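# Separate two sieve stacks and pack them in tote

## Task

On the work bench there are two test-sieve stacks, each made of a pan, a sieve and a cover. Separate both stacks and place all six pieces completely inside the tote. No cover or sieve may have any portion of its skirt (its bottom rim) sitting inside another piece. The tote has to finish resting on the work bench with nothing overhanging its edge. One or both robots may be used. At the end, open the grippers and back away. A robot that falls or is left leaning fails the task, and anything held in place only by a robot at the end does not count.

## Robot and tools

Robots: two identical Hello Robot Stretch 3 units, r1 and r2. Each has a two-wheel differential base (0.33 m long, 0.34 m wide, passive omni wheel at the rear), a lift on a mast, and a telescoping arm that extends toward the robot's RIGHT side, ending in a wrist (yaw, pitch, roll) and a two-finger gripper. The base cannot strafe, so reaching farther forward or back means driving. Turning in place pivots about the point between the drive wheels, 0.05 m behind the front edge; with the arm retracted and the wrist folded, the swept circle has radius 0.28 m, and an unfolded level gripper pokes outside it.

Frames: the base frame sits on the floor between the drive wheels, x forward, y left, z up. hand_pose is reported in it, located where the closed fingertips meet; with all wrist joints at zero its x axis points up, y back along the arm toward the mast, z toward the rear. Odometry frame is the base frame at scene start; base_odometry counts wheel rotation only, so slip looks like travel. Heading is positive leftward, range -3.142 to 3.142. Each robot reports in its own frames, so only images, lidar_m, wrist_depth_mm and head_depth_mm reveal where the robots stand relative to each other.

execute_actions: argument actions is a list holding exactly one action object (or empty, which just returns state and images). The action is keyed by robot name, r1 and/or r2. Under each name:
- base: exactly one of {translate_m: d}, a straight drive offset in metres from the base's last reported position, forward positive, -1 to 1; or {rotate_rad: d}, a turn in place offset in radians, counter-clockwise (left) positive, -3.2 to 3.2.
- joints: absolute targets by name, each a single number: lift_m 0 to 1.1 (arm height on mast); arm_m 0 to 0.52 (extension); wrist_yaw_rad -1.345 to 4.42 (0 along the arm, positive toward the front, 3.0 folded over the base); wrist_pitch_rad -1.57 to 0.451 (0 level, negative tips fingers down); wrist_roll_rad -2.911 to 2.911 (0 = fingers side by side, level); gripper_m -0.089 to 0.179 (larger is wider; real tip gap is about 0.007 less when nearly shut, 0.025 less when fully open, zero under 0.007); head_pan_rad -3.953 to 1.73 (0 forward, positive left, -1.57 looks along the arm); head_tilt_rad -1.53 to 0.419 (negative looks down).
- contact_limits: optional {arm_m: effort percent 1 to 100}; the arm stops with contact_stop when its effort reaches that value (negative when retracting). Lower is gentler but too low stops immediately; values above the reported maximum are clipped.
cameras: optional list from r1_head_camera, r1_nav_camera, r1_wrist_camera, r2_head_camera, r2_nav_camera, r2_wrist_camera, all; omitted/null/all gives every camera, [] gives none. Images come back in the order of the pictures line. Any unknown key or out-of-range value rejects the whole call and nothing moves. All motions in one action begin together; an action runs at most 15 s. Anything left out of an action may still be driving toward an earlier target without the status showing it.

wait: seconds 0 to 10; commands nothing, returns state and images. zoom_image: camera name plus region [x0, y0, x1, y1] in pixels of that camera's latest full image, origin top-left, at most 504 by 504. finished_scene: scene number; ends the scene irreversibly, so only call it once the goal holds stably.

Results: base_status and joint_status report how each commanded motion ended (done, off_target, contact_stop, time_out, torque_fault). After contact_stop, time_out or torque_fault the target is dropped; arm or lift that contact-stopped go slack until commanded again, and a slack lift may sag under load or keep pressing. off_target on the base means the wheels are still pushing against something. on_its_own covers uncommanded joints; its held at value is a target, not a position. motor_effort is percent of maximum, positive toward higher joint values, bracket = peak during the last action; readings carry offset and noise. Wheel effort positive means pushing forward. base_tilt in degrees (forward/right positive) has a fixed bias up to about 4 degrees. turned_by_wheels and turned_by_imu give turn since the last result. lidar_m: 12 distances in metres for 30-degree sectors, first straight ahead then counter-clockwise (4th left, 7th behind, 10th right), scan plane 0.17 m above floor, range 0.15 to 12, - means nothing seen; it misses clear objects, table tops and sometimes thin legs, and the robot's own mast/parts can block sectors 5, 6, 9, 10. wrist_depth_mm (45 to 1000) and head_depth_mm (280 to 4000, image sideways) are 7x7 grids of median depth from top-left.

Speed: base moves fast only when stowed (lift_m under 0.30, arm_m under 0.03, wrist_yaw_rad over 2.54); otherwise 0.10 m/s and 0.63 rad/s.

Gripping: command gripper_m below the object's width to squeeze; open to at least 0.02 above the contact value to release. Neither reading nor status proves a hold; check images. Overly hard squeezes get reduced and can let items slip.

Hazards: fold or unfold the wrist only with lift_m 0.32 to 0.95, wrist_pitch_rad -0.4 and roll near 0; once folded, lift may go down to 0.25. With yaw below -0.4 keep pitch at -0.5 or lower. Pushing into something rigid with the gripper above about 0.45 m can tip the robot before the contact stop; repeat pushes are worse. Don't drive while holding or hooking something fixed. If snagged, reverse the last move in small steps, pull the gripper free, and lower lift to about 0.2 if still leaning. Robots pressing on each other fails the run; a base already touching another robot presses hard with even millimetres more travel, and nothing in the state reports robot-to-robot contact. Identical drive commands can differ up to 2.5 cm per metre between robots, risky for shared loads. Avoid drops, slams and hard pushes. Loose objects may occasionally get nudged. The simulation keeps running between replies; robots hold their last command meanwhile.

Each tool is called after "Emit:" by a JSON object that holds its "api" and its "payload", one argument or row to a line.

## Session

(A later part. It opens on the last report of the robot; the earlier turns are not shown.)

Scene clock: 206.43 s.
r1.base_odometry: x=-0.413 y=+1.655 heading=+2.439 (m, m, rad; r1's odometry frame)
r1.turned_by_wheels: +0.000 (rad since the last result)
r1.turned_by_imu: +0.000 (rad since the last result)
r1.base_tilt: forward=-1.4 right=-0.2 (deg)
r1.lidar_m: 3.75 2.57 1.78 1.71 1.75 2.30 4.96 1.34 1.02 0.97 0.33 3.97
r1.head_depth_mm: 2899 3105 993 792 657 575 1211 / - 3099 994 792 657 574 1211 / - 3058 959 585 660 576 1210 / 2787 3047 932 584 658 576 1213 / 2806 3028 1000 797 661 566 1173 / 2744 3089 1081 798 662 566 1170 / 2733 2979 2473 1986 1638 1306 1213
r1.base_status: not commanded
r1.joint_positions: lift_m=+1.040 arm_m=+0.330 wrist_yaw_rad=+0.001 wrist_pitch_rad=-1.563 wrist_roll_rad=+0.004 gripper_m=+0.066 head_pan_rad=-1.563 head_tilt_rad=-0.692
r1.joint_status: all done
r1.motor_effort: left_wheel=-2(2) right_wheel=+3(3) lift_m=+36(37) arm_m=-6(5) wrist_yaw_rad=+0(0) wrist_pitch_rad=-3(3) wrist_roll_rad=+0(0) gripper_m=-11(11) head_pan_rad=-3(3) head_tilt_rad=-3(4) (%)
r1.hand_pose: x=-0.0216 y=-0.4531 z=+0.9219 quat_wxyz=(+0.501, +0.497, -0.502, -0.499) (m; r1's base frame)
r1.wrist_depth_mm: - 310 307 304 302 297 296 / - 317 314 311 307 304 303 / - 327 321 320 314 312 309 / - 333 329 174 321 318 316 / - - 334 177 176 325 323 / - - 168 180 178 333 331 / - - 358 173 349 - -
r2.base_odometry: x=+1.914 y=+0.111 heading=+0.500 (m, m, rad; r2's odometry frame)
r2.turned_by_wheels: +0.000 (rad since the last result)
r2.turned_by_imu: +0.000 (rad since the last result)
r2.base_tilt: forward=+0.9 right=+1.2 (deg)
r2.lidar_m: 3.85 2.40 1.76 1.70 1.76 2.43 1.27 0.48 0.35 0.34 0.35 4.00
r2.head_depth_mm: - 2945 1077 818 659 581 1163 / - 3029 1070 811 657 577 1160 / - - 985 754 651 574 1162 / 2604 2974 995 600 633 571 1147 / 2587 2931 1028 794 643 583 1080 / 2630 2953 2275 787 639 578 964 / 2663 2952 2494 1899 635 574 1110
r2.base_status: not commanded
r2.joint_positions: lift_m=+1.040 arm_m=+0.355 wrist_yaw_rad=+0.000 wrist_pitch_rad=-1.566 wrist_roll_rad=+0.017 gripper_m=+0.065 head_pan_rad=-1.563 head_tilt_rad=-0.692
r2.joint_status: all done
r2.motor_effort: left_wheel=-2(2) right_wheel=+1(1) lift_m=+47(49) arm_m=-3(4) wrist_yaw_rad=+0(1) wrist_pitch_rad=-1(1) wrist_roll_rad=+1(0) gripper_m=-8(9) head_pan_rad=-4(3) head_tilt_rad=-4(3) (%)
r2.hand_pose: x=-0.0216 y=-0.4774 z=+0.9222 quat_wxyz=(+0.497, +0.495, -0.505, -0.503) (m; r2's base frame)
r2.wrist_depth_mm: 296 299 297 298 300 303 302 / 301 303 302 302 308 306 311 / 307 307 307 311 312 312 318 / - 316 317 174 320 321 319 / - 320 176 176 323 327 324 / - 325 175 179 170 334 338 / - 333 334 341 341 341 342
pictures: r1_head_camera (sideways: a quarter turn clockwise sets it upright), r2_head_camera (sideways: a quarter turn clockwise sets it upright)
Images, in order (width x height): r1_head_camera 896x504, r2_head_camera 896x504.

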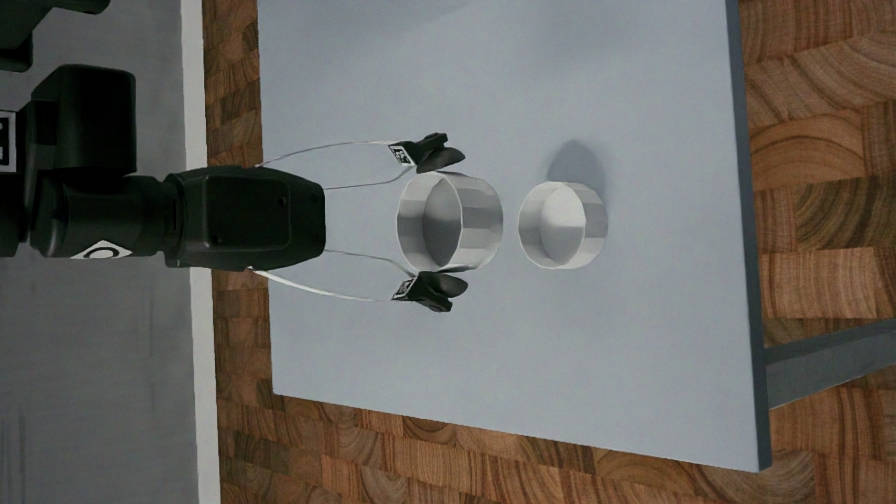

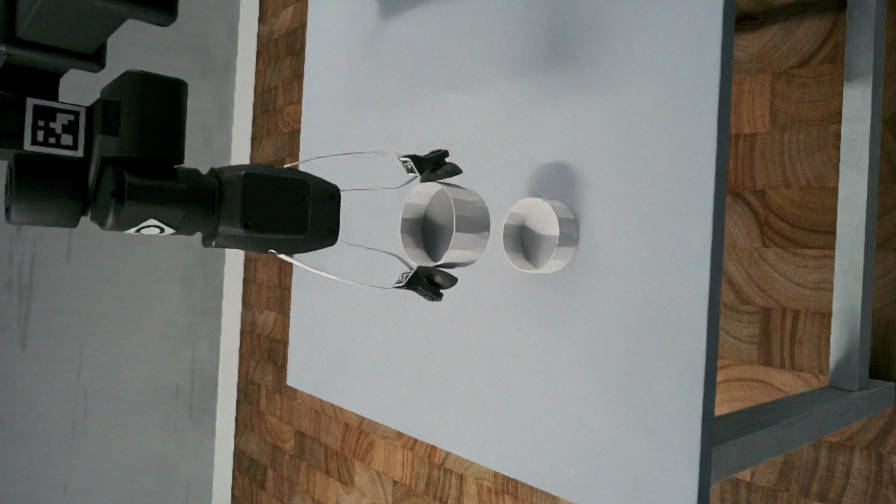

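Emit:
{"api": "execute_actions", "payload": {
  "actions": [
    {"r1":{"base":{"translate_m":-0.60},"joints":{"arm_m":0.52,"lift_m":1.06}},"r2":{"base":{"translate_m":-0.54},"joints":{"arm_m":0.43,"lift_m":1.06}}}
  ],
  "cameras": ["r1_wrist_camera","r2_wrist_camera","r1_head_camera","r2_head_camera"]
}}

Scene clock: 221.47 s.
r1.base_odometry: x=+0.045 y=+1.267 heading=+2.439 (m, m, rad; r1's odometry frame)
r1.turned_by_wheels: +0.000 (rad since the last result)
r1.turned_by_imu: +0.003 (rad since the last result)
r1.base_tilt: forward=-1.3 right=-0.4 (deg)
r1.lidar_m: 4.36 2.47 1.76 1.67 1.71 2.26 4.37 0.79 1.06 1.01 1.03 0.77
r1.head_depth_mm: 2889 3113 991 789 655 1308 1203 / 2841 3130 996 792 658 599 1207 / 2838 3146 831 718 658 600 1210 / 2755 3022 714 792 659 601 1214 / 737 1465 954 758 662 590 1210 / 2735 3034 936 710 662 591 1220 / 2778 3062 1002 798 662 591 1213
r1.base_status: done
r1.joint_positions: lift_m=+1.060 arm_m=+0.518 wrist_yaw_rad=+0.000 wrist_pitch_rad=-1.563 wrist_roll_rad=+0.004 gripper_m=+0.066 head_pan_rad=-1.563 head_tilt_rad=-0.692
r1.joint_status: all done
joint sent to its limit — the command would take r1.arm_m past its upper limit, so that joint was sent only as far as its limit.
r1.motor_effort: left_wheel=-2(7) right_wheel=+3(4) lift_m=+36(36) arm_m=+6(6) wrist_yaw_rad=+0(0) wrist_pitch_rad=-3(3) wrist_roll_rad=+0(0) gripper_m=-11(11) head_pan_rad=-3(3) head_tilt_rad=-3(4) (%)
r1.hand_pose: x=-0.0216 y=-0.6404 z=+0.9419 quat_wxyz=(+0.501, +0.497, -0.502, -0.499) (m; r1's base frame)
r1.wrist_depth_mm: 331 296 322 322 279 317 314 / 339 289 330 329 296 324 321 / 349 286 339 336 311 333 329 / 357 282 347 175 271 340 338 / 365 294 331 177 176 346 345 / 375 306 167 180 178 354 351 / 384 378 292 273 275 367 359
r2.base_odometry: x=+1.440 y=-0.147 heading=+0.499 (m, m, rad; r2's odometry frame)
r2.turned_by_wheels: +0.000 (rad since the last result)
r2.turned_by_imu: +0.000 (rad since the last result)
r2.base_tilt: forward=+1.0 right=+1.2 (deg)
r2.lidar_m: 4.38 2.39 1.76 1.70 1.76 2.43 4.32 0.48 0.35 0.34 0.35 0.48
r2.head_depth_mm: 2679 2919 1079 817 662 578 1166 / 2531 2940 1067 808 657 578 1161 / - 2948 936 734 644 574 1146 / 2471 1491 913 768 646 571 1154 / 588 2979 899 793 645 569 1142 / 2612 2971 1022 715 640 578 1076 / 2594 3014 1013 783 636 575 1093
r2.base_status: done
r2.joint_positions: lift_m=+1.060 arm_m=+0.430 wrist_yaw_rad=+0.000 wrist_pitch_rad=-1.566 wrist_roll_rad=+0.017 gripper_m=+0.065 head_pan_rad=-1.563 head_tilt_rad=-0.692
r2.joint_status: all done
r2.motor_effort: left_wheel=-2(5) right_wheel=+2(2) lift_m=+47(49) arm_m=+4(5) wrist_yaw_rad=+0(0) wrist_pitch_rad=-2(1) wrist_roll_rad=+1(0) gripper_m=-9(9) head_pan_rad=-4(3) head_tilt_rad=-4(4) (%)
r2.hand_pose: x=-0.0216 y=-0.5518 z=+0.9422 quat_wxyz=(+0.497, +0.495, -0.505, -0.503) (m; r2's base frame)
r2.wrist_depth_mm: 314 276 316 317 277 318 324 / 320 280 321 323 305 326 328 / 327 284 326 326 311 330 336 / 329 286 323 174 302 339 342 / 336 291 175 176 253 348 351 / 345 258 176 178 170 353 356 / 353 352 356 358 362 359 362
pictures: r1_head_camera (sideways: a quarter turn clockwise sets it upright), r1_wrist_camera, r2_head_camera (sideways: a quarter turn clockwise sets it upright), r2_wrist_camera
Images, in order (width x height): r1_head_camera 896x504, r1_wrist_camera 644x364, r2_head_camera 896x504, r2_wrist_camera 644x364.

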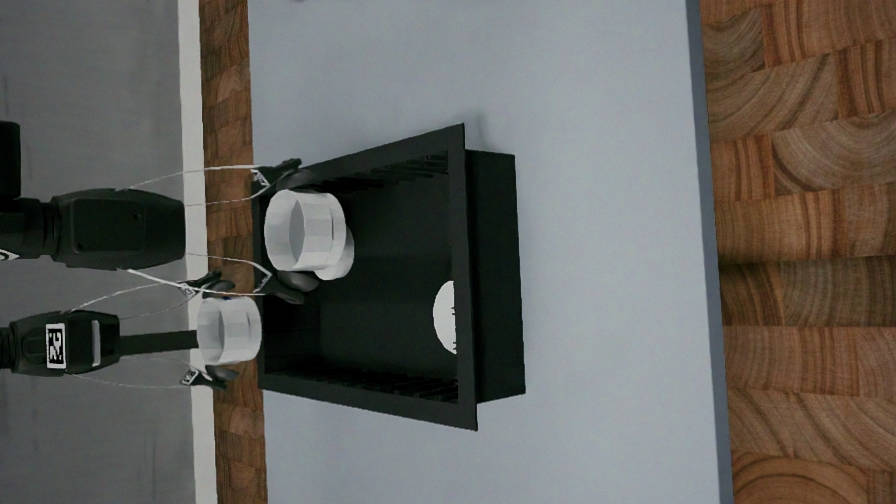

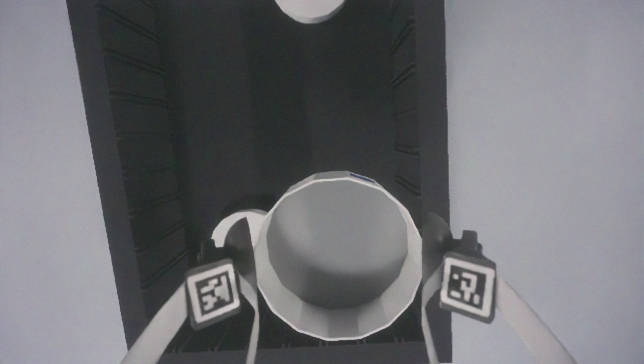

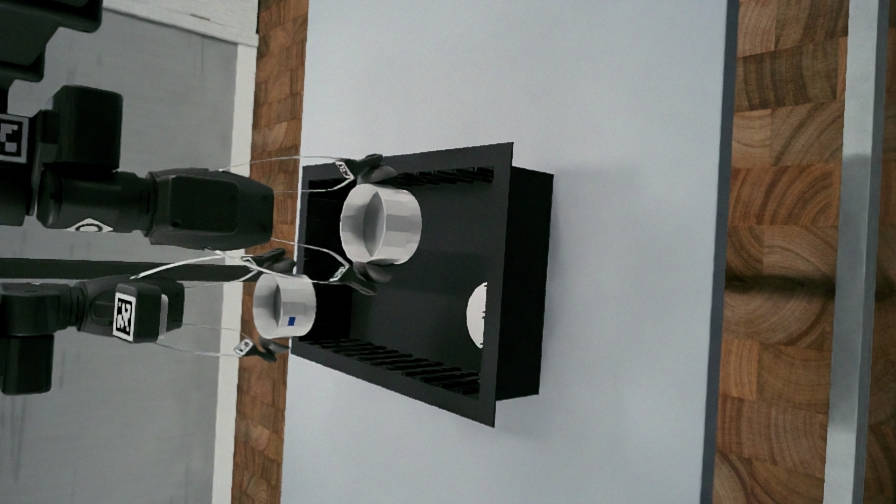

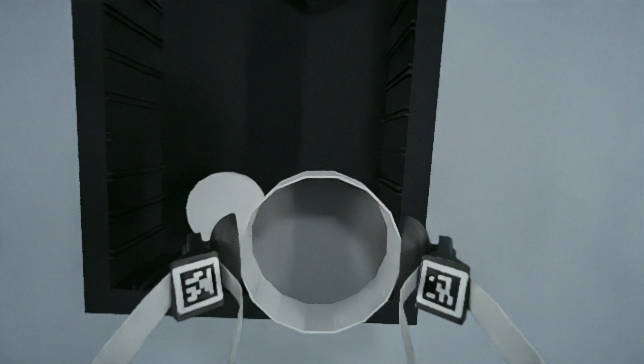

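Emit:
{"api": "execute_actions", "payload": {
  "actions": [
    {"r1":{"base":{"translate_m":0.01},"joints":{"lift_m":0.915}},"r2":{"base":{"translate_m":0.01},"joints":{"arm_m":0.47,"lift_m":0.92}}}
  ],
  "cameras": ["r1_wrist_camera","r2_wrist_camera"]
}}

Scene clock: 229.73 s.
r1.base_odometry: x=+0.038 y=+1.273 heading=+2.439 (m, m, rad; r1's odometry frame)
r1.turned_by_wheels: +0.000 (rad since the last result)
r1.turned_by_imu: +0.001 (rad since the last result)
r1.base_tilt: forward=-1.4 right=-0.3 (deg)
r1.lidar_m: 4.34 2.46 1.76 1.67 1.71 2.25 4.37 0.79 1.06 1.01 1.03 0.76
r1.head_depth_mm: 2881 3105 - 756 658 1305 1205 / 2791 - 963 770 658 600 1209 / 2734 3014 890 704 659 600 1211 / 2757 3060 915 741 659 601 1214 / 679 733 915 757 661 590 1210 / 675 3025 934 732 660 589 1214 / 2745 3053 1005 798 661 589 1213
r1.base_status: done
r1.joint_positions: lift_m=+0.915 arm_m=+0.518 wrist_yaw_rad=+0.000 wrist_pitch_rad=-1.563 wrist_roll_rad=+0.004 gripper_m=+0.066 head_pan_rad=-1.563 head_tilt_rad=-0.692
r1.joint_status: all done
r1.motor_effort: left_wheel=-2(4) right_wheel=+2(11) lift_m=+19(33) arm_m=+6(6) wrist_yaw_rad=+0(0) wrist_pitch_rad=-3(3) wrist_roll_rad=+0(0) gripper_m=-11(11) head_pan_rad=-3(3) head_tilt_rad=-4(4) (%)
r1.hand_pose: x=-0.0216 y=-0.6404 z=+0.7976 quat_wxyz=(+0.501, +0.497, -0.502, -0.499) (m; r1's base frame)
r1.wrist_depth_mm: 185 162 182 182 181 135 98 / 190 190 188 187 184 137 100 / 192 195 193 191 188 141 102 / 190 199 197 175 192 144 105 / 189 204 199 177 176 137 107 / 184 209 167 181 177 129 110 / 183 208 190 210 208 164 113
r2.base_odometry: x=+1.449 y=-0.142 heading=+0.499 (m, m, rad; r2's odometry frame)
r2.turned_by_wheels: +0.000 (rad since the last result)
r2.turned_by_imu: -0.001 (rad since the last result)
r2.base_tilt: forward=+1.0 right=+1.2 (deg)
r2.lidar_m: 4.38 2.39 1.76 1.70 1.77 2.43 4.33 0.48 0.35 0.34 0.35 0.48
r2.head_depth_mm: 2592 2833 - - 642 581 1159 / 2543 2818 1035 812 655 577 1161 / 2586 - 935 742 644 575 1144 / 2471 1445 875 759 646 572 1151 / 865 652 875 786 647 569 1142 / 2555 2959 1022 727 639 578 1079 / 2599 2967 1018 778 637 575 1090
r2.base_status: done
r2.joint_positions: lift_m=+0.920 arm_m=+0.470 wrist_yaw_rad=+0.000 wrist_pitch_rad=-1.566 wrist_roll_rad=+0.017 gripper_m=+0.065 head_pan_rad=-1.563 head_tilt_rad=-0.692
r2.joint_status: all done
r2.motor_effort: left_wheel=-2(4) right_wheel=+1(5) lift_m=+38(45) arm_m=+4(14) wrist_yaw_rad=+0(1) wrist_pitch_rad=-1(1) wrist_roll_rad=+1(0) gripper_m=-9(9) head_pan_rad=-3(4) head_tilt_rad=-4(3) (%)
r2.hand_pose: x=-0.0216 y=-0.5918 z=+0.8025 quat_wxyz=(+0.497, +0.495, -0.505, -0.503) (m; r2's base frame)
r2.wrist_depth_mm: 181 181 182 183 184 138 104 / 185 186 187 187 189 137 106 / 187 189 190 191 192 135 108 / 187 193 193 174 195 132 110 / 189 197 175 176 177 132 113 / 191 195 175 179 170 122 207 / 192 182 184 207 207 129 212
pictures: r1_wrist_camera, r2_wrist_camera
Images, in order (width x height): r1_wrist_camera 644x364, r2_wrist_camera 644x364.

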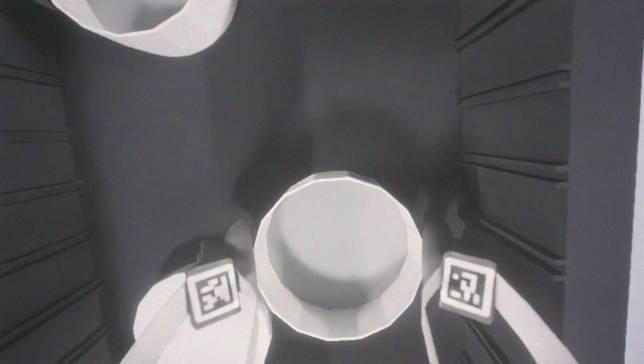

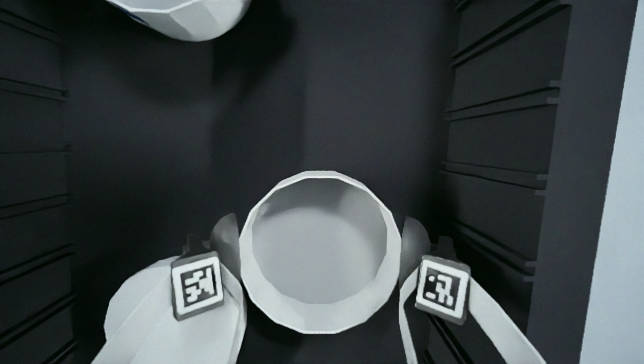

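Emit:
{"api": "execute_actions", "payload": {
  "actions": [
    {"r1":{"joints":{"lift_m":0.908}},"r2":{"joints":{"lift_m":0.913}}}
  ],
  "cameras": []
}}

Emit:
{"api": "execute_actions", "payload": {
  "actions": [
    {"r1":{"joints":{"gripper_m":0.102}},"r2":{"joints":{"gripper_m":0.102}}}
  ],
  "cameras": []
}}

Emit:
{"api": "execute_actions", "payload": {
  "actions": [
    {"r1":{"joints":{"lift_m":1.0}},"r2":{"joints":{"lift_m":1.0}}}
  ],
  "cameras": []
}}

Emit:
{"api": "execute_actions", "payload": {
  "actions": [
    {"r1":{"base":{"translate_m":0.59},"joints":{"arm_m":0.33,"gripper_m":0.11}},"r2":{"base":{"translate_m":0.53},"joints":{"arm_m":0.355,"gripper_m":0.11}}}
  ],
  "cameras": ["r1_wrist_camera","r2_wrist_camera"]
}}

Scene clock: 237.27 s.
r1.base_odometry: x=+0.038 y=+1.273 heading=+2.439 (m, m, rad; r1's odometry frame)
r1.turned_by_wheels: +0.000 (rad since the last result)
r1.turned_by_imu: +0.001 (rad since the last result)
r1.base_tilt: forward=-1.3 right=-0.3 (deg)
r1.lidar_m: 4.35 2.47 1.77 1.67 1.71 2.26 4.39 0.80 1.06 1.01 1.03 0.76
r1.head_depth_mm: 2858 3115 - 749 657 1305 1206 / 2809 - 962 770 658 601 1213 / 2788 3026 894 702 658 601 1213 / 2795 3071 919 746 660 602 1219 / 1263 739 927 758 660 589 1210 / 674 3036 934 733 662 591 1214 / 2768 3064 1004 799 664 589 1217
r1.base_status: not commanded
r1.joint_positions: lift_m=+0.909 arm_m=+0.518 wrist_yaw_rad=+0.000 wrist_pitch_rad=-1.565 wrist_roll_rad=+0.004 gripper_m=+0.066 head_pan_rad=-1.563 head_tilt_rad=-0.692
r1.joint_status: all done
r1.motor_effort: left_wheel=-2(2) right_wheel=+2(2) lift_m=+14(19) arm_m=+5(5) wrist_yaw_rad=+0(0) wrist_pitch_rad=-3(3) wrist_roll_rad=+0(0) gripper_m=-10(11) head_pan_rad=-3(3) head_tilt_rad=-4(2) (%)
r1.hand_pose: x=-0.0216 y=-0.6401 z=+0.7909 quat_wxyz=(+0.501, +0.498, -0.502, -0.500) (m; r1's base frame)
r1.wrist_depth_mm: 181 161 177 177 175 135 93 / 185 184 183 180 179 137 95 / 189 188 187 185 183 141 97 / 189 193 191 173 187 144 99 / 189 197 194 176 174 138 101 / 184 201 164 179 177 129 104 / 183 207 182 204 202 164 106
r2.base_odometry: x=+1.449 y=-0.142 heading=+0.499 (m, m, rad; r2's odometry frame)
r2.turned_by_wheels: +0.000 (rad since the last result)
r2.turned_by_imu: -0.001 (rad since the last result)
r2.base_tilt: forward=+1.0 right=+1.2 (deg)
r2.lidar_m: 4.36 2.40 1.76 1.70 1.77 2.44 4.34 0.48 0.35 0.34 0.35 0.48
r2.head_depth_mm: 2572 2945 - - 643 579 1165 / 2567 2788 1019 813 655 578 1161 / 2592 - 915 734 642 574 1146 / 2474 2121 880 757 647 568 1149 / 923 651 881 786 645 569 1147 / 2590 2975 1021 724 642 578 1075 / 2616 2969 1013 783 636 574 1088
r2.base_status: not commanded
r2.joint_positions: lift_m=+0.913 arm_m=+0.470 wrist_yaw_rad=+0.000 wrist_pitch_rad=-1.567 wrist_roll_rad=+0.017 gripper_m=+0.065 head_pan_rad=-1.563 head_tilt_rad=-0.692
r2.joint_status: all done
r2.motor_effort: left_wheel=-2(1) right_wheel=+1(1) lift_m=+31(37) arm_m=+4(4) wrist_yaw_rad=+0(0) wrist_pitch_rad=-1(1) wrist_roll_rad=+1(1) gripper_m=-8(8) head_pan_rad=-3(4) head_tilt_rad=-4(4) (%)
r2.hand_pose: x=-0.0216 y=-0.5916 z=+0.7957 quat_wxyz=(+0.497, +0.495, -0.505, -0.504) (m; r2's base frame)
r2.wrist_depth_mm: 175 175 176 178 179 138 98 / 179 180 181 181 183 137 100 / 181 184 184 186 185 135 102 / 184 188 188 171 188 133 104 / 188 191 175 175 175 132 106 / 191 180 173 177 166 123 109 / 193 176 178 201 201 137 111
pictures: none
No camera images: the call's "cameras" was empty. Leave "cameras" out to get every camera's image.

Scene clock: 238.13 s.
r1.base_odometry: x=+0.038 y=+1.273 heading=+2.439 (m, m, rad; r1's odometry frame)
r1.turned_by_wheels: +0.000 (rad since the last result)
r1.turned_by_imu: +0.000 (rad since the last result)
r1.base_tilt: forward=-1.5 right=-0.2 (deg)
r1.lidar_m: 4.34 2.48 1.76 1.67 1.72 2.26 4.39 0.79 1.06 1.01 1.03 0.76
r1.head_depth_mm: 2856 3114 - 748 657 1301 1208 / 2813 - 957 771 657 601 1208 / 2760 3037 894 704 659 601 1212 / 2766 3081 919 747 659 601 1210 / 1266 738 925 759 660 589 1210 / 674 3085 935 731 659 590 1213 / 2792 3045 1006 800 662 589 1218
r1.base_status: not commanded
r1.joint_positions: lift_m=+0.908 arm_m=+0.518 wrist_yaw_rad=+0.000 wrist_pitch_rad=-1.565 wrist_roll_rad=+0.004 gripper_m=+0.102 head_pan_rad=-1.563 head_tilt_rad=-0.692
r1.joint_status: all done
r1.motor_effort: left_wheel=-1(2) right_wheel=+0(2) lift_m=+18(18) arm_m=+5(6) wrist_yaw_rad=+0(0) wrist_pitch_rad=-2(2) wrist_roll_rad=+0(0) gripper_m=+2(95) head_pan_rad=-3(3) head_tilt_rad=-4(3) (%)
r1.hand_pose: x=-0.0216 y=-0.6401 z=+0.7907 quat_wxyz=(+0.501, +0.498, -0.502, -0.500) (m; r1's base frame)
r1.wrist_depth_mm: 180 160 175 176 174 136 92 / 184 183 181 180 178 138 94 / 188 187 185 184 182 142 96 / 189 192 190 172 186 145 98 / 189 196 194 174 173 139 100 / 184 202 166 178 175 122 103 / 183 206 182 202 200 161 105
r2.base_odometry: x=+1.449 y=-0.142 heading=+0.499 (m, m, rad; r2's odometry frame)
r2.turned_by_wheels: +0.000 (rad since the last result)
r2.turned_by_imu: +0.000 (rad since the last result)
r2.base_tilt: forward=+1.0 right=+1.2 (deg)
r2.lidar_m: 4.38 2.40 1.76 1.70 1.76 2.43 4.33 0.47 0.35 0.34 0.35 0.48
r2.head_depth_mm: 2578 2854 - - 643 580 1168 / 2567 2800 1017 813 655 577 1159 / 2576 - 919 740 644 574 1154 / 2449 2124 853 756 647 570 1147 / 924 649 879 788 645 569 1144 / 2612 2960 1019 728 639 578 1072 / 2608 3009 1002 780 638 575 1087
r2.base_status: not commanded
r2.joint_positions: lift_m=+0.913 arm_m=+0.470 wrist_yaw_rad=+0.000 wrist_pitch_rad=-1.567 wrist_roll_rad=+0.017 gripper_m=+0.102 head_pan_rad=-1.563 head_tilt_rad=-0.692
r2.joint_status: all done
r2.motor_effort: left_wheel=-2(2) right_wheel=+1(1) lift_m=+36(35) arm_m=+4(4) wrist_yaw_rad=+0(0) wrist_pitch_rad=-1(1) wrist_roll_rad=+1(1) gripper_m=+1(77) head_pan_rad=-3(4) head_tilt_rad=-4(4) (%)
r2.hand_pose: x=-0.0216 y=-0.5916 z=+0.7956 quat_wxyz=(+0.497, +0.495, -0.505, -0.504) (m; r2's base frame)
r2.wrist_depth_mm: 174 175 176 177 177 138 98 / 177 179 180 180 181 138 100 / 182 184 183 185 185 135 101 / 184 186 187 171 188 133 104 / 187 190 174 173 175 131 106 / 190 193 174 177 171 121 108 / 192 175 177 200 200 138 111
pictures: none
No camera images: the call's "cameras" was empty. Leave "cameras" out to get every camera's image.

Scene clock: 239.80 s.
r1.base_odometry: x=+0.038 y=+1.273 heading=+2.439 (m, m, rad; r1's odometry frame)
r1.turned_by_wheels: +0.000 (rad since the last result)
r1.turned_by_imu: +0.000 (rad since the last result)
r1.base_tilt: forward=-1.5 right=-0.4 (deg)
r1.lidar_m: 4.35 2.47 1.77 1.67 1.72 2.26 4.38 0.80 1.06 1.01 1.03 0.76
r1.head_depth_mm: - 3181 993 791 657 1300 1211 / 2898 3091 995 767 658 601 1212 / - 3082 948 704 659 601 1213 / 2817 3009 945 755 660 603 1210 / 678 1563 942 758 661 588 1213 / 2737 3054 934 733 662 588 1217 / 2758 3062 1005 799 664 590 1215
r1.base_status: not commanded
r1.joint_positions: lift_m=+1.000 arm_m=+0.518 wrist_yaw_rad=+0.000 wrist_pitch_rad=-1.566 wrist_roll_rad=+0.004 gripper_m=+0.102 head_pan_rad=-1.563 head_tilt_rad=-0.692
r1.joint_status: all done
r1.motor_effort: left_wheel=-2(3) right_wheel=+2(2) lift_m=+35(37) arm_m=+6(6) wrist_yaw_rad=+0(0) wrist_pitch_rad=-2(2) wrist_roll_rad=+0(0) gripper_m=+0(2) head_pan_rad=-3(3) head_tilt_rad=-3(4) (%)
r1.hand_pose: x=-0.0216 y=-0.6397 z=+0.8820 quat_wxyz=(+0.500, +0.498, -0.502, -0.500) (m; r1's base frame)
r1.wrist_depth_mm: 198 245 248 263 259 259 258 / 196 269 271 269 265 263 263 / 196 266 279 274 270 270 270 / 201 263 284 265 271 275 275 / 205 257 289 268 286 285 282 / 305 238 274 297 293 290 291 / 312 232 291 285 267 208 296
r2.base_odometry: x=+1.449 y=-0.142 heading=+0.499 (m, m, rad; r2's odometry frame)
r2.turned_by_wheels: +0.000 (rad since the last result)
r2.turned_by_imu: +0.000 (rad since the last result)
r2.base_tilt: forward=+1.0 right=+1.1 (deg)
r2.lidar_m: 4.38 2.40 1.75 1.70 1.77 2.43 4.33 0.48 0.35 0.34 0.35 0.48
r2.head_depth_mm: 2535 - 1071 818 659 580 1164 / 2522 2967 1066 814 657 579 1161 / 2492 2983 956 739 642 574 1150 / 1242 1116 920 761 647 571 1148 / 573 2870 923 786 643 569 1134 / 2635 2963 1021 725 640 578 1070 / 2599 2961 1015 785 634 576 1091
r2.base_status: not commanded
r2.joint_positions: lift_m=+1.000 arm_m=+0.470 wrist_yaw_rad=+0.000 wrist_pitch_rad=-1.568 wrist_roll_rad=+0.017 gripper_m=+0.102 head_pan_rad=-1.563 head_tilt_rad=-0.692
r2.joint_status: all done
r2.motor_effort: left_wheel=-2(2) right_wheel=+1(1) lift_m=+46(48) arm_m=+4(4) wrist_yaw_rad=+0(0) wrist_pitch_rad=-1(1) wrist_roll_rad=+1(0) gripper_m=+1(2) head_pan_rad=-3(4) head_tilt_rad=-4(5) (%)
r2.hand_pose: x=-0.0216 y=-0.5914 z=+0.8822 quat_wxyz=(+0.497, +0.495, -0.505, -0.504) (m; r2's base frame)
r2.wrist_depth_mm: 182 239 241 258 256 262 266 / 184 258 263 263 262 267 270 / 185 264 268 269 261 276 275 / 187 268 275 257 255 278 280 / 193 266 276 260 278 284 289 / 197 241 263 287 285 293 294 / 200 246 262 268 237 299 300
pictures: none
No camera images: the call's "cameras" was empty. Leave "cameras" out to get every camera's image.

Scene clock: 246.67 s.
r1.base_odometry: x=-0.412 y=+1.655 heading=+2.439 (m, m, rad; r1's odometry frame)
r1.turned_by_wheels: +0.000 (rad since the last result)
r1.turned_by_imu: +0.001 (rad since the last result)
r1.base_tilt: forward=-1.3 right=-0.4 (deg)
r1.lidar_m: 3.76 2.56 1.79 1.71 1.74 2.30 4.97 1.34 1.03 0.97 0.34 3.98
r1.head_depth_mm: - 3023 991 789 657 574 1208 / - 3072 991 792 660 574 1212 / - - 961 795 661 575 1215 / 2775 3042 965 794 649 575 1211 / 2744 3048 1000 806 661 564 1159 / 2774 3027 2230 795 661 567 1175 / 2756 3029 2505 1978 1645 1311 1211
r1.base_status: done
r1.joint_positions: lift_m=+1.000 arm_m=+0.330 wrist_yaw_rad=+0.000 wrist_pitch_rad=-1.566 wrist_roll_rad=+0.004 gripper_m=+0.110 head_pan_rad=-1.563 head_tilt_rad=-0.692
r1.joint_status: all done
r1.motor_effort: left_wheel=-2(2) right_wheel=+2(10) lift_m=+35(35) arm_m=-6(6) wrist_yaw_rad=+0(0) wrist_pitch_rad=-2(2) wrist_roll_rad=+0(0) gripper_m=+0(48) head_pan_rad=-3(3) head_tilt_rad=-4(4) (%)
r1.hand_pose: x=-0.0216 y=-0.4524 z=+0.8820 quat_wxyz=(+0.500, +0.498, -0.502, -0.500) (m; r1's base frame)
r1.wrist_depth_mm: - 271 269 266 264 260 258 / - 277 274 270 270 266 264 / - 283 281 278 276 273 269 / - 293 286 283 282 279 277 / - 299 294 288 289 285 283 / - - 302 299 296 - 290 / - - 309 307 303 301 298
r2.base_odometry: x=+1.914 y=+0.111 heading=+0.499 (m, m, rad; r2's odometry frame)
r2.turned_by_wheels: +0.000 (rad since the last result)
r2.turned_by_imu: -0.002 (rad since the last result)
r2.base_tilt: forward=+1.0 right=+1.1 (deg)
r2.lidar_m: 3.85 2.40 1.76 1.70 1.76 2.42 1.27 0.48 0.35 0.34 0.35 3.99
r2.head_depth_mm: 2534 - 1055 821 662 580 1163 / 2491 2929 1063 810 657 579 1155 / 2492 - 1032 802 652 575 1155 / 2597 2982 1067 798 631 570 1151 / 2614 2929 1033 794 645 580 1080 / 2659 2957 2299 786 642 576 981 / 2594 2986 2478 1909 635 575 1111
r2.base_status: done
r2.joint_positions: lift_m=+1.000 arm_m=+0.355 wrist_yaw_rad=+0.000 wrist_pitch_rad=-1.568 wrist_roll_rad=+0.017 gripper_m=+0.110 head_pan_rad=-1.563 head_tilt_rad=-0.692
r2.joint_status: all done
r2.motor_effort: left_wheel=-2(3) right_wheel=+1(5) lift_m=+47(47) arm_m=-4(1) wrist_yaw_rad=+0(0) wrist_pitch_rad=-1(1) wrist_roll_rad=+1(1) gripper_m=+1(42) head_pan_rad=-3(3) head_tilt_rad=-4(4) (%)
r2.hand_pose: x=-0.0216 y=-0.4770 z=+0.8822 quat_wxyz=(+0.497, +0.495, -0.505, -0.504) (m; r2's base frame)
r2.wrist_depth_mm: 256 259 259 261 263 263 267 / 263 265 264 268 268 269 270 / 270 270 273 273 277 271 276 / 273 275 277 275 277 280 279 / 281 281 282 279 282 286 289 / 284 286 290 290 291 290 295 / 294 294 294 294 297 299 299
pictures: r1_wrist_camera, r2_wrist_camera
Images, in order (width x height): r1_wrist_camera 644x364, r2_wrist_camera 644x364.

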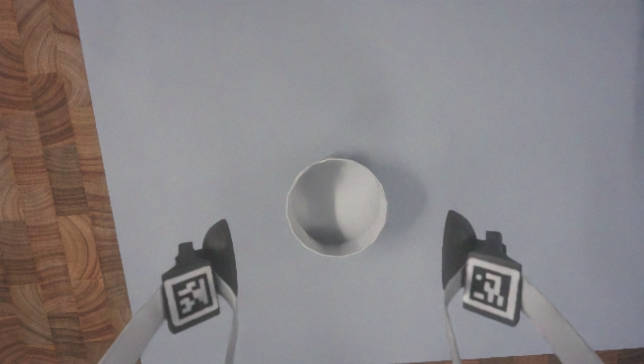

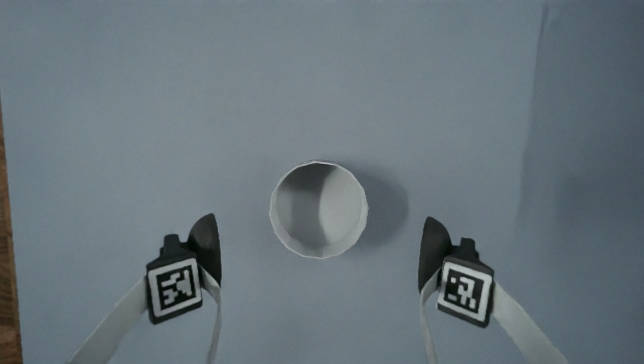

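Emit:
{"api": "execute_actions", "payload": {
  "actions": [
    {"r1":{"joints":{"lift_m":0.896}},"r2":{"joints":{"lift_m":0.901}}}
  ],
  "cameras": []
}}

Emit:
{"api": "execute_actions", "payload": {
  "actions": [
    {"r1":{"joints":{"gripper_m":0.065}},"r2":{"joints":{"gripper_m":0.065}}}
  ],
  "cameras": []
}}

Emit:
{"api": "execute_actions", "payload": {
  "actions": [
    {"r1":{"joints":{"lift_m":0.96}},"r2":{"joints":{"lift_m":0.96}}}
  ],
  "cameras": []
}}

Emit:
{"api": "execute_actions", "payload": {
  "actions": [
    {"r1":{"base":{"translate_m":-0.515},"joints":{"lift_m":1.04}},"r2":{"base":{"translate_m":-0.45},"joints":{"lift_m":1.04}}}
  ],
  "cameras": []
}}

Emit:
{"api": "execute_actions", "payload": {
  "actions": [
    {"r1":{"joints":{"arm_m":0.465}},"r2":{"joints":{"arm_m":0.41}}}
  ],
  "cameras": ["r1_wrist_camera","r2_wrist_camera","r1_head_camera","r2_head_camera"]
}}

Scene clock: 258.77 s.
r1.base_odometry: x=-0.412 y=+1.655 heading=+2.439 (m, m, rad; r1's odometry frame)
r1.turned_by_wheels: +0.000 (rad since the last result)
r1.turned_by_imu: +0.001 (rad since the last result)
r1.base_tilt: forward=-1.4 right=-0.4 (deg)
r1.lidar_m: 3.74 2.56 1.78 1.71 1.75 2.30 4.97 1.34 1.03 0.97 0.34 3.99
r1.head_depth_mm: 2845 3136 - 747 643 575 1208 / 2823 3030 898 789 659 573 1211 / 2819 3021 - 771 644 576 1212 / 2809 3049 1021 752 648 576 1212 / 2769 3016 1001 795 659 564 1166 / 2782 3020 2230 797 663 566 1172 / 2727 3006 2530 1985 1628 1312 1211
r1.base_status: not commanded
r1.joint_positions: lift_m=+0.896 arm_m=+0.330 wrist_yaw_rad=+0.000 wrist_pitch_rad=-1.566 wrist_roll_rad=+0.004 gripper_m=+0.110 head_pan_rad=-1.563 head_tilt_rad=-0.692
r1.joint_status: all done
r1.motor_effort: left_wheel=-3(2) right_wheel=+2(2) lift_m=+19(33) arm_m=-5(6) wrist_yaw_rad=+0(0) wrist_pitch_rad=-2(2) wrist_roll_rad=+0(0) gripper_m=+0(1) head_pan_rad=-3(3) head_tilt_rad=-4(3) (%)
r1.hand_pose: x=-0.0216 y=-0.4524 z=+0.7787 quat_wxyz=(+0.500, +0.498, -0.502, -0.500) (m; r1's base frame)
r1.wrist_depth_mm: 172 170 168 167 166 165 163 / 175 174 173 171 169 168 166 / 179 178 177 175 173 171 170 / 184 183 181 177 177 175 174 / 189 187 183 182 180 179 178 / 194 192 189 184 184 - 182 / 200 197 195 193 190 189 186
r2.base_odometry: x=+1.914 y=+0.111 heading=+0.499 (m, m, rad; r2's odometry frame)
r2.turned_by_wheels: +0.000 (rad since the last result)
r2.turned_by_imu: -0.001 (rad since the last result)
r2.base_tilt: forward=+1.0 right=+1.2 (deg)
r2.lidar_m: 3.84 2.39 1.76 1.70 1.76 2.42 1.27 0.48 0.35 0.34 0.35 3.99
r2.head_depth_mm: 2614 2916 2802 - 661 579 1162 / 2615 2894 - 799 656 577 1159 / 2557 2889 - 781 640 574 1151 / 2604 2989 1067 771 633 570 1152 / 2642 2953 1035 794 642 581 1078 / 2672 2925 2285 782 640 580 978 / 2621 2982 2449 1901 637 576 1109
r2.base_status: not commanded
r2.joint_positions: lift_m=+0.901 arm_m=+0.355 wrist_yaw_rad=+0.000 wrist_pitch_rad=-1.568 wrist_roll_rad=+0.017 gripper_m=+0.110 head_pan_rad=-1.563 head_tilt_rad=-0.692
r2.joint_status: all done
r2.motor_effort: left_wheel=-2(2) right_wheel=+1(1) lift_m=+36(43) arm_m=-3(4) wrist_yaw_rad=+0(0) wrist_pitch_rad=-1(1) wrist_roll_rad=+1(0) gripper_m=+1(1) head_pan_rad=-3(3) head_tilt_rad=-4(4) (%)
r2.hand_pose: x=-0.0216 y=-0.4769 z=+0.7836 quat_wxyz=(+0.497, +0.495, -0.505, -0.504) (m; r2's base frame)
r2.wrist_depth_mm: 167 168 167 169 170 170 171 / 169 170 171 171 173 173 174 / 174 174 174 175 176 178 178 / 176 177 178 178 178 180 182 / 180 181 180 180 182 184 186 / 184 183 184 184 186 188 189 / 187 189 189 190 191 193 193
pictures: none
No camera images: the call's "cameras" was empty. Leave "cameras" out to get every camera's image.

Scene clock: 259.70 s.
r1.base_odometry: x=-0.412 y=+1.655 heading=+2.439 (m, m, rad; r1's odometry frame)
r1.turned_by_wheels: +0.000 (rad since the last result)
r1.turned_by_imu: +0.000 (rad since the last result)
r1.base_tilt: forward=-1.6 right=-0.4 (deg)
r1.lidar_m: 3.76 2.57 1.78 1.71 1.75 2.30 4.97 1.34 1.02 0.97 0.34 3.98
r1.head_depth_mm: 2815 3167 - 749 643 575 1212 / 2805 3035 896 792 658 575 1210 / 2795 3040 - 769 644 574 1212 / 2761 3024 1020 751 650 577 1205 / 2750 3045 1000 796 662 564 1174 / 2728 3024 2237 797 662 566 1169 / 2730 3043 2508 1978 1635 1313 1213
r1.base_status: not commanded
r1.joint_positions: lift_m=+0.896 arm_m=+0.330 wrist_yaw_rad=+0.000 wrist_pitch_rad=-1.566 wrist_roll_rad=+0.004 gripper_m=+0.066 head_pan_rad=-1.563 head_tilt_rad=-0.692
r1.joint_status: all done
r1.motor_effort: left_wheel=-2(2) right_wheel=+2(2) lift_m=+19(19) arm_m=-5(6) wrist_yaw_rad=+0(0) wrist_pitch_rad=-2(1) wrist_roll_rad=+0(0) gripper_m=-11(99) head_pan_rad=-3(3) head_tilt_rad=-4(4) (%)
r1.hand_pose: x=-0.0216 y=-0.4524 z=+0.7787 quat_wxyz=(+0.500, +0.498, -0.502, -0.500) (m; r1's base frame)
r1.wrist_depth_mm: 171 170 169 167 165 164 163 / 176 174 172 171 170 168 167 / 180 178 177 175 173 171 170 / 184 182 181 177 177 176 174 / 189 186 184 181 179 179 178 / 194 192 175 184 181 184 182 / 199 197 196 193 190 189 186
r2.base_odometry: x=+1.914 y=+0.111 heading=+0.499 (m, m, rad; r2's odometry frame)
r2.turned_by_wheels: +0.000 (rad since the last result)
r2.turned_by_imu: +0.000 (rad since the last result)
r2.base_tilt: forward=+1.0 right=+1.1 (deg)
r2.lidar_m: 3.84 2.40 1.76 1.70 1.76 2.42 1.27 0.48 0.35 0.34 0.35 4.00
r2.head_depth_mm: 2601 2924 2741 - 660 581 1159 / 2563 2839 - 797 658 576 1166 / 2613 2862 - 781 643 574 1150 / 2606 2968 1064 751 633 573 1151 / 2619 2964 1031 793 642 581 1082 / 2589 2954 2304 785 641 577 983 / 2640 3009 2468 1917 635 575 1109
r2.base_status: not commanded
r2.joint_positions: lift_m=+0.901 arm_m=+0.355 wrist_yaw_rad=+0.000 wrist_pitch_rad=-1.568 wrist_roll_rad=+0.017 gripper_m=+0.065 head_pan_rad=-1.563 head_tilt_rad=-0.692
r2.joint_status: all done
r2.motor_effort: left_wheel=-2(2) right_wheel=+1(1) lift_m=+37(37) arm_m=-3(3) wrist_yaw_rad=-1(0) wrist_pitch_rad=-1(1) wrist_roll_rad=+1(0) gripper_m=-9(83) head_pan_rad=-4(3) head_tilt_rad=-5(4) (%)
r2.hand_pose: x=-0.0216 y=-0.4769 z=+0.7835 quat_wxyz=(+0.497, +0.495, -0.505, -0.504) (m; r2's base frame)
r2.wrist_depth_mm: 166 166 169 169 169 170 170 / 170 171 171 171 172 174 175 / 173 173 174 175 175 177 178 / 176 177 178 177 179 180 181 / 181 180 180 180 182 184 186 / 183 184 174 183 176 188 189 / 189 189 189 190 192 192 193
pictures: none
No camera images: the call's "cameras" was empty. Leave "cameras" out to get every camera's image.

Scene clock: 261.10 s.
r1.base_odometry: x=-0.412 y=+1.655 heading=+2.439 (m, m, rad; r1's odometry frame)
r1.turned_by_wheels: +0.000 (rad since the last result)
r1.turned_by_imu: +0.000 (rad since the last result)
r1.base_tilt: forward=-1.5 right=-0.4 (deg)
r1.lidar_m: 3.76 2.57 1.78 1.70 1.75 2.30 4.97 1.34 1.02 0.97 0.33 4.00
r1.head_depth_mm: 2810 - 943 791 659 574 1206 / 2685 - 992 793 659 575 1210 / 2742 - 997 793 644 576 1211 / 2763 3040 1036 784 629 576 1215 / 2758 3018 997 796 660 563 1176 / 2762 3061 2235 796 661 564 1168 / 2714 3027 2470 1964 1650 1314 1216
r1.base_status: not commanded
r1.joint_positions: lift_m=+0.960 arm_m=+0.330 wrist_yaw_rad=+0.000 wrist_pitch_rad=-1.566 wrist_roll_rad=+0.004 gripper_m=+0.066 head_pan_rad=-1.563 head_tilt_rad=-0.692
r1.joint_status: all done
r1.motor_effort: left_wheel=-2(2) right_wheel=+2(2) lift_m=+36(37) arm_m=-5(6) wrist_yaw_rad=+0(0) wrist_pitch_rad=-2(2) wrist_roll_rad=+0(0) gripper_m=-11(11) head_pan_rad=-2(3) head_tilt_rad=-4(4) (%)
r1.hand_pose: x=-0.0216 y=-0.4524 z=+0.8420 quat_wxyz=(+0.500, +0.498, -0.502, -0.500) (m; r1's base frame)
r1.wrist_depth_mm: 235 231 230 228 225 223 221 / 622 236 235 232 230 228 227 / - 243 241 238 236 233 231 / - 248 245 178 241 238 236 / - 254 250 182 180 244 242 / - 262 176 184 182 249 248 / - 269 265 263 261 258 254
r2.base_odometry: x=+1.914 y=+0.111 heading=+0.499 (m, m, rad; r2's odometry frame)
r2.turned_by_wheels: +0.000 (rad since the last result)
r2.turned_by_imu: +0.000 (rad since the last result)
r2.base_tilt: forward=+1.0 right=+1.2 (deg)
r2.lidar_m: 3.84 2.40 1.76 1.70 1.76 2.42 1.27 0.48 0.35 0.34 0.35 3.98
r2.head_depth_mm: 2566 - - 794 660 583 1160 / 2608 - 1022 813 656 576 1161 / 2616 - 1033 808 650 574 1145 / 2598 2964 1066 802 631 572 1147 / 2616 2950 1033 797 644 581 1079 / 2588 2990 2324 789 642 577 980 / 2622 2984 2455 1897 636 575 1107
r2.base_status: not commanded
r2.joint_positions: lift_m=+0.960 arm_m=+0.355 wrist_yaw_rad=+0.000 wrist_pitch_rad=-1.568 wrist_roll_rad=+0.017 gripper_m=+0.065 head_pan_rad=-1.563 head_tilt_rad=-0.692
r2.joint_status: all done
r2.motor_effort: left_wheel=-2(2) right_wheel=+1(1) lift_m=+48(50) arm_m=-4(4) wrist_yaw_rad=+0(0) wrist_pitch_rad=-1(0) wrist_roll_rad=+1(1) gripper_m=-9(9) head_pan_rad=-3(3) head_tilt_rad=-4(4) (%)
r2.hand_pose: x=-0.0216 y=-0.4769 z=+0.8422 quat_wxyz=(+0.497, +0.495, -0.505, -0.504) (m; r2's base frame)
r2.wrist_depth_mm: 220 221 223 224 225 225 227 / 225 227 228 227 230 229 231 / 229 230 231 232 234 234 234 / 235 236 238 177 236 240 241 / 238 238 180 180 241 244 246 / 244 244 174 183 176 251 251 / 248 249 253 253 253 255 256
pictures: none
No camera images: the call's "cameras" was empty. Leave "cameras" out to get every camera's image.

Scene clock: 267.20 s.
r1.base_odometry: x=-0.020 y=+1.322 heading=+2.439 (m, m, rad; r1's odometry frame)
r1.turned_by_wheels: +0.000 (rad since the last result)
r1.turned_by_imu: +0.001 (rad since the last result)
r1.base_tilt: forward=-1.3 right=-0.4 (deg)
r1.lidar_m: 4.27 2.53 1.77 1.68 1.72 2.26 4.46 0.86 1.06 1.00 1.02 0.69
r1.head_depth_mm: 2950 3130 990 750 656 600 1210 / - 3070 893 707 660 599 1209 / - 2913 927 590 659 601 1215 / 1396 3051 915 589 658 589 1211 / 2794 3068 931 733 662 590 1208 / 2753 3031 1005 797 661 590 1210 / 2739 3042 1004 797 662 591 1214
r1.base_status: done
r1.joint_positions: lift_m=+1.040 arm_m=+0.330 wrist_yaw_rad=+0.000 wrist_pitch_rad=-1.566 wrist_roll_rad=+0.004 gripper_m=+0.066 head_pan_rad=-1.563 head_tilt_rad=-0.692
r1.joint_status: all done
r1.motor_effort: left_wheel=-2(8) right_wheel=+2(4) lift_m=+36(37) arm_m=-6(6) wrist_yaw_rad=+0(0) wrist_pitch_rad=-2(2) wrist_roll_rad=+0(0) gripper_m=-11(11) head_pan_rad=-3(3) head_tilt_rad=-4(4) (%)
r1.hand_pose: x=-0.0216 y=-0.4524 z=+0.9220 quat_wxyz=(+0.500, +0.498, -0.502, -0.500) (m; r1's base frame)
r1.wrist_depth_mm: 312 311 263 282 297 284 292 / 318 317 254 286 306 288 300 / 328 324 233 231 228 224 307 / 338 334 328 178 320 320 318 / 342 342 335 182 180 325 323 / 353 347 175 184 182 335 333 / - - - - - - -
r2.base_odometry: x=+1.519 y=-0.104 heading=+0.499 (m, m, rad; r2's odometry frame)
r2.turned_by_wheels: +0.000 (rad since the last result)
r2.turned_by_imu: +0.000 (rad since the last result)
r2.base_tilt: forward=+0.9 right=+1.1 (deg)
r2.lidar_m: 4.29 2.39 1.76 1.70 1.77 2.43 4.42 0.48 0.35 0.34 0.35 0.48
r2.head_depth_mm: - 2955 1071 819 660 580 1166 / - 2956 1019 753 640 579 1162 / - - 932 720 643 574 1147 / 2611 2937 923 606 648 571 1151 / 2616 3016 1032 738 645 579 1133 / 2612 2946 1022 789 641 578 1077 / 2613 2993 1014 783 637 573 1088
r2.base_status: done
r2.joint_positions: lift_m=+1.040 arm_m=+0.355 wrist_yaw_rad=+0.000 wrist_pitch_rad=-1.568 wrist_roll_rad=+0.017 gripper_m=+0.065 head_pan_rad=-1.563 head_tilt_rad=-0.692
r2.joint_status: all done
r2.motor_effort: left_wheel=-2(5) right_wheel=+1(1) lift_m=+48(49) arm_m=-4(4) wrist_yaw_rad=+0(0) wrist_pitch_rad=-1(1) wrist_roll_rad=+1(0) gripper_m=-9(9) head_pan_rad=-3(3) head_tilt_rad=-4(4) (%)
r2.hand_pose: x=-0.0216 y=-0.4769 z=+0.9222 quat_wxyz=(+0.497, +0.495, -0.505, -0.504) (m; r2's base frame)
r2.wrist_depth_mm: 294 296 252 295 296 271 304 / 301 303 259 301 286 265 309 / 308 310 265 287 308 262 313 / 313 315 243 178 316 260 320 / 322 319 180 179 232 237 328 / 328 328 174 183 176 334 336 / 334 334 339 340 340 343 341
pictures: none
No camera images: the call's "cameras" was empty. Leave "cameras" out to get every camera's image.

Scene clock: 269.43 s.
r1.base_odometry: x=-0.020 y=+1.322 heading=+2.439 (m, m, rad; r1's odometry frame)
r1.turned_by_wheels: +0.000 (rad since the last result)
r1.turned_by_imu: +0.000 (rad since the last result)
r1.base_tilt: forward=-1.3 right=-0.3 (deg)
r1.lidar_m: 4.27 2.52 1.77 1.68 1.72 2.26 4.46 0.86 1.05 1.00 1.03 0.70
r1.head_depth_mm: 2924 3098 992 747 656 598 1207 / 2857 3089 896 707 658 601 1212 / 682 3018 946 750 660 602 1211 / 2664 3037 916 757 661 589 1208 / 2777 3047 930 732 662 588 1220 / 2776 3033 1003 798 660 589 1213 / 2793 3046 1004 798 664 590 1217
r1.base_status: not commanded
r1.joint_positions: lift_m=+1.040 arm_m=+0.465 wrist_yaw_rad=+0.000 wrist_pitch_rad=-1.566 wrist_roll_rad=+0.004 gripper_m=+0.066 head_pan_rad=-1.563 head_tilt_rad=-0.692
r1.joint_status: all done
r1.motor_effort: left_wheel=-2(1) right_wheel=+2(2) lift_m=+36(36) arm_m=+6(6) wrist_yaw_rad=+0(0) wrist_pitch_rad=-2(2) wrist_roll_rad=+0(0) gripper_m=-11(11) head_pan_rad=-3(3) head_tilt_rad=-3(3) (%)
r1.hand_pose: x=-0.0216 y=-0.5868 z=+0.9220 quat_wxyz=(+0.500, +0.498, -0.502, -0.500) (m; r1's base frame)
r1.wrist_depth_mm: 312 308 281 299 299 274 293 / 319 315 272 307 303 281 298 / 328 325 264 315 295 276 305 / 335 331 285 178 300 294 315 / 345 341 243 181 180 289 324 / 352 348 175 184 181 247 329 / 362 360 354 350 345 344 340
r2.base_odometry: x=+1.519 y=-0.104 heading=+0.499 (m, m, rad; r2's odometry frame)
r2.turned_by_wheels: +0.000 (rad since the last result)
r2.turned_by_imu: +0.000 (rad since the last result)
r2.base_tilt: forward=+1.0 right=+1.2 (deg)
r2.lidar_m: 4.29 2.40 1.76 1.70 1.76 2.43 4.40 0.48 0.35 0.34 0.35 0.48
r2.head_depth_mm: - 2914 1077 818 659 582 1161 / - 2961 940 753 640 577 1161 / - 2969 916 733 643 575 1155 / 2612 2915 926 714 648 571 1148 / 2643 2924 1033 737 644 582 1141 / 2635 2996 1025 783 640 579 1081 / 2646 2975 1018 782 635 573 1090
r2.base_status: not commanded
r2.joint_positions: lift_m=+1.040 arm_m=+0.410 wrist_yaw_rad=+0.000 wrist_pitch_rad=-1.568 wrist_roll_rad=+0.017 gripper_m=+0.065 head_pan_rad=-1.563 head_tilt_rad=-0.692
r2.joint_status: all done
r2.motor_effort: left_wheel=-2(2) right_wheel=+1(1) lift_m=+48(48) arm_m=+4(6) wrist_yaw_rad=+0(1) wrist_pitch_rad=-1(1) wrist_roll_rad=+1(0) gripper_m=-9(9) head_pan_rad=-3(3) head_tilt_rad=-4(4) (%)
r2.hand_pose: x=-0.0216 y=-0.5314 z=+0.9222 quat_wxyz=(+0.497, +0.495, -0.505, -0.504) (m; r2's base frame)
r2.wrist_depth_mm: 295 295 249 297 300 272 301 / 299 304 255 304 302 269 306 / 306 307 261 307 291 264 316 / 315 315 268 177 316 261 323 / 322 319 181 180 319 258 328 / 325 329 175 182 176 241 336 / 335 336 338 337 342 339 340
pictures: r1_head_camera (sideways: a quarter turn clockwise sets it upright), r1_wrist_camera, r2_head_camera (sideways: a quarter turn clockwise sets it upright), r2_wrist_camera
Images, in order (width x height): r1_head_camera 896x504, r1_wrist_camera 644x364, r2_head_camera 896x504, r2_wrist_camera 644x364.

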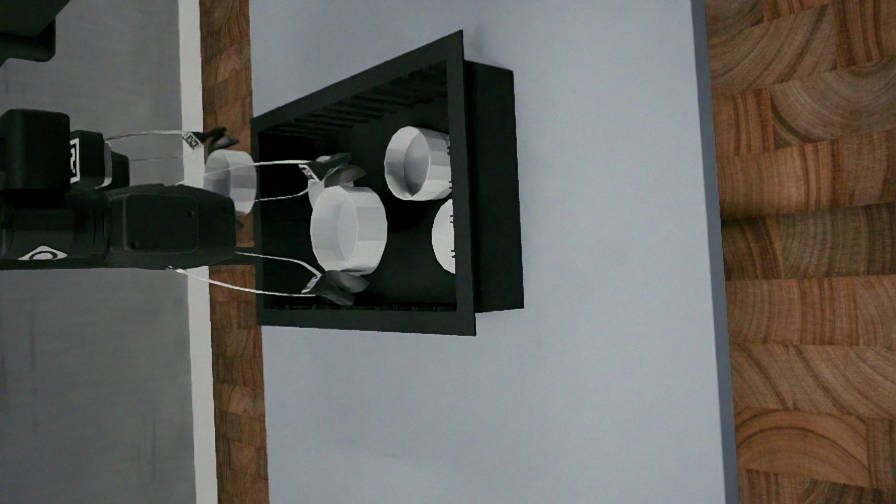

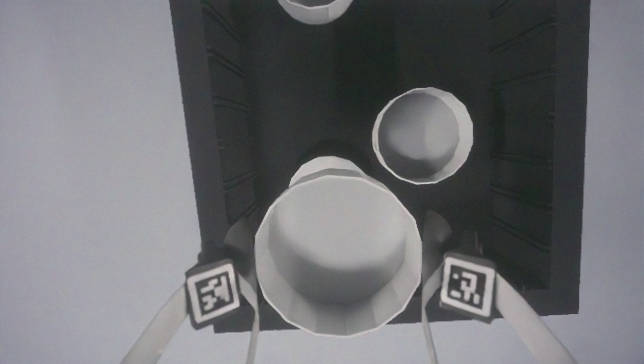

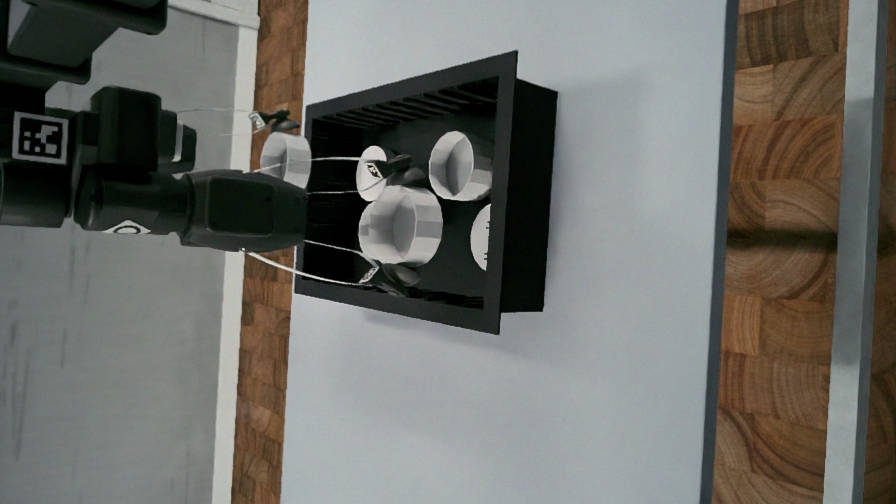

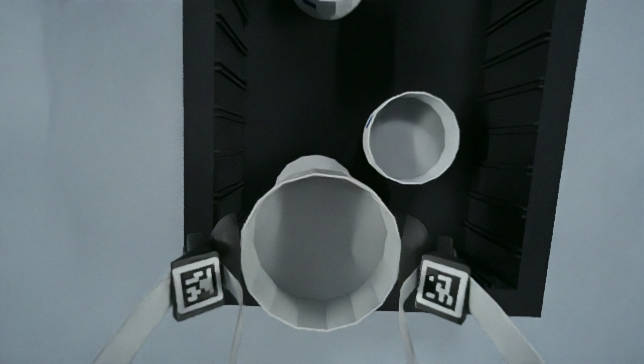

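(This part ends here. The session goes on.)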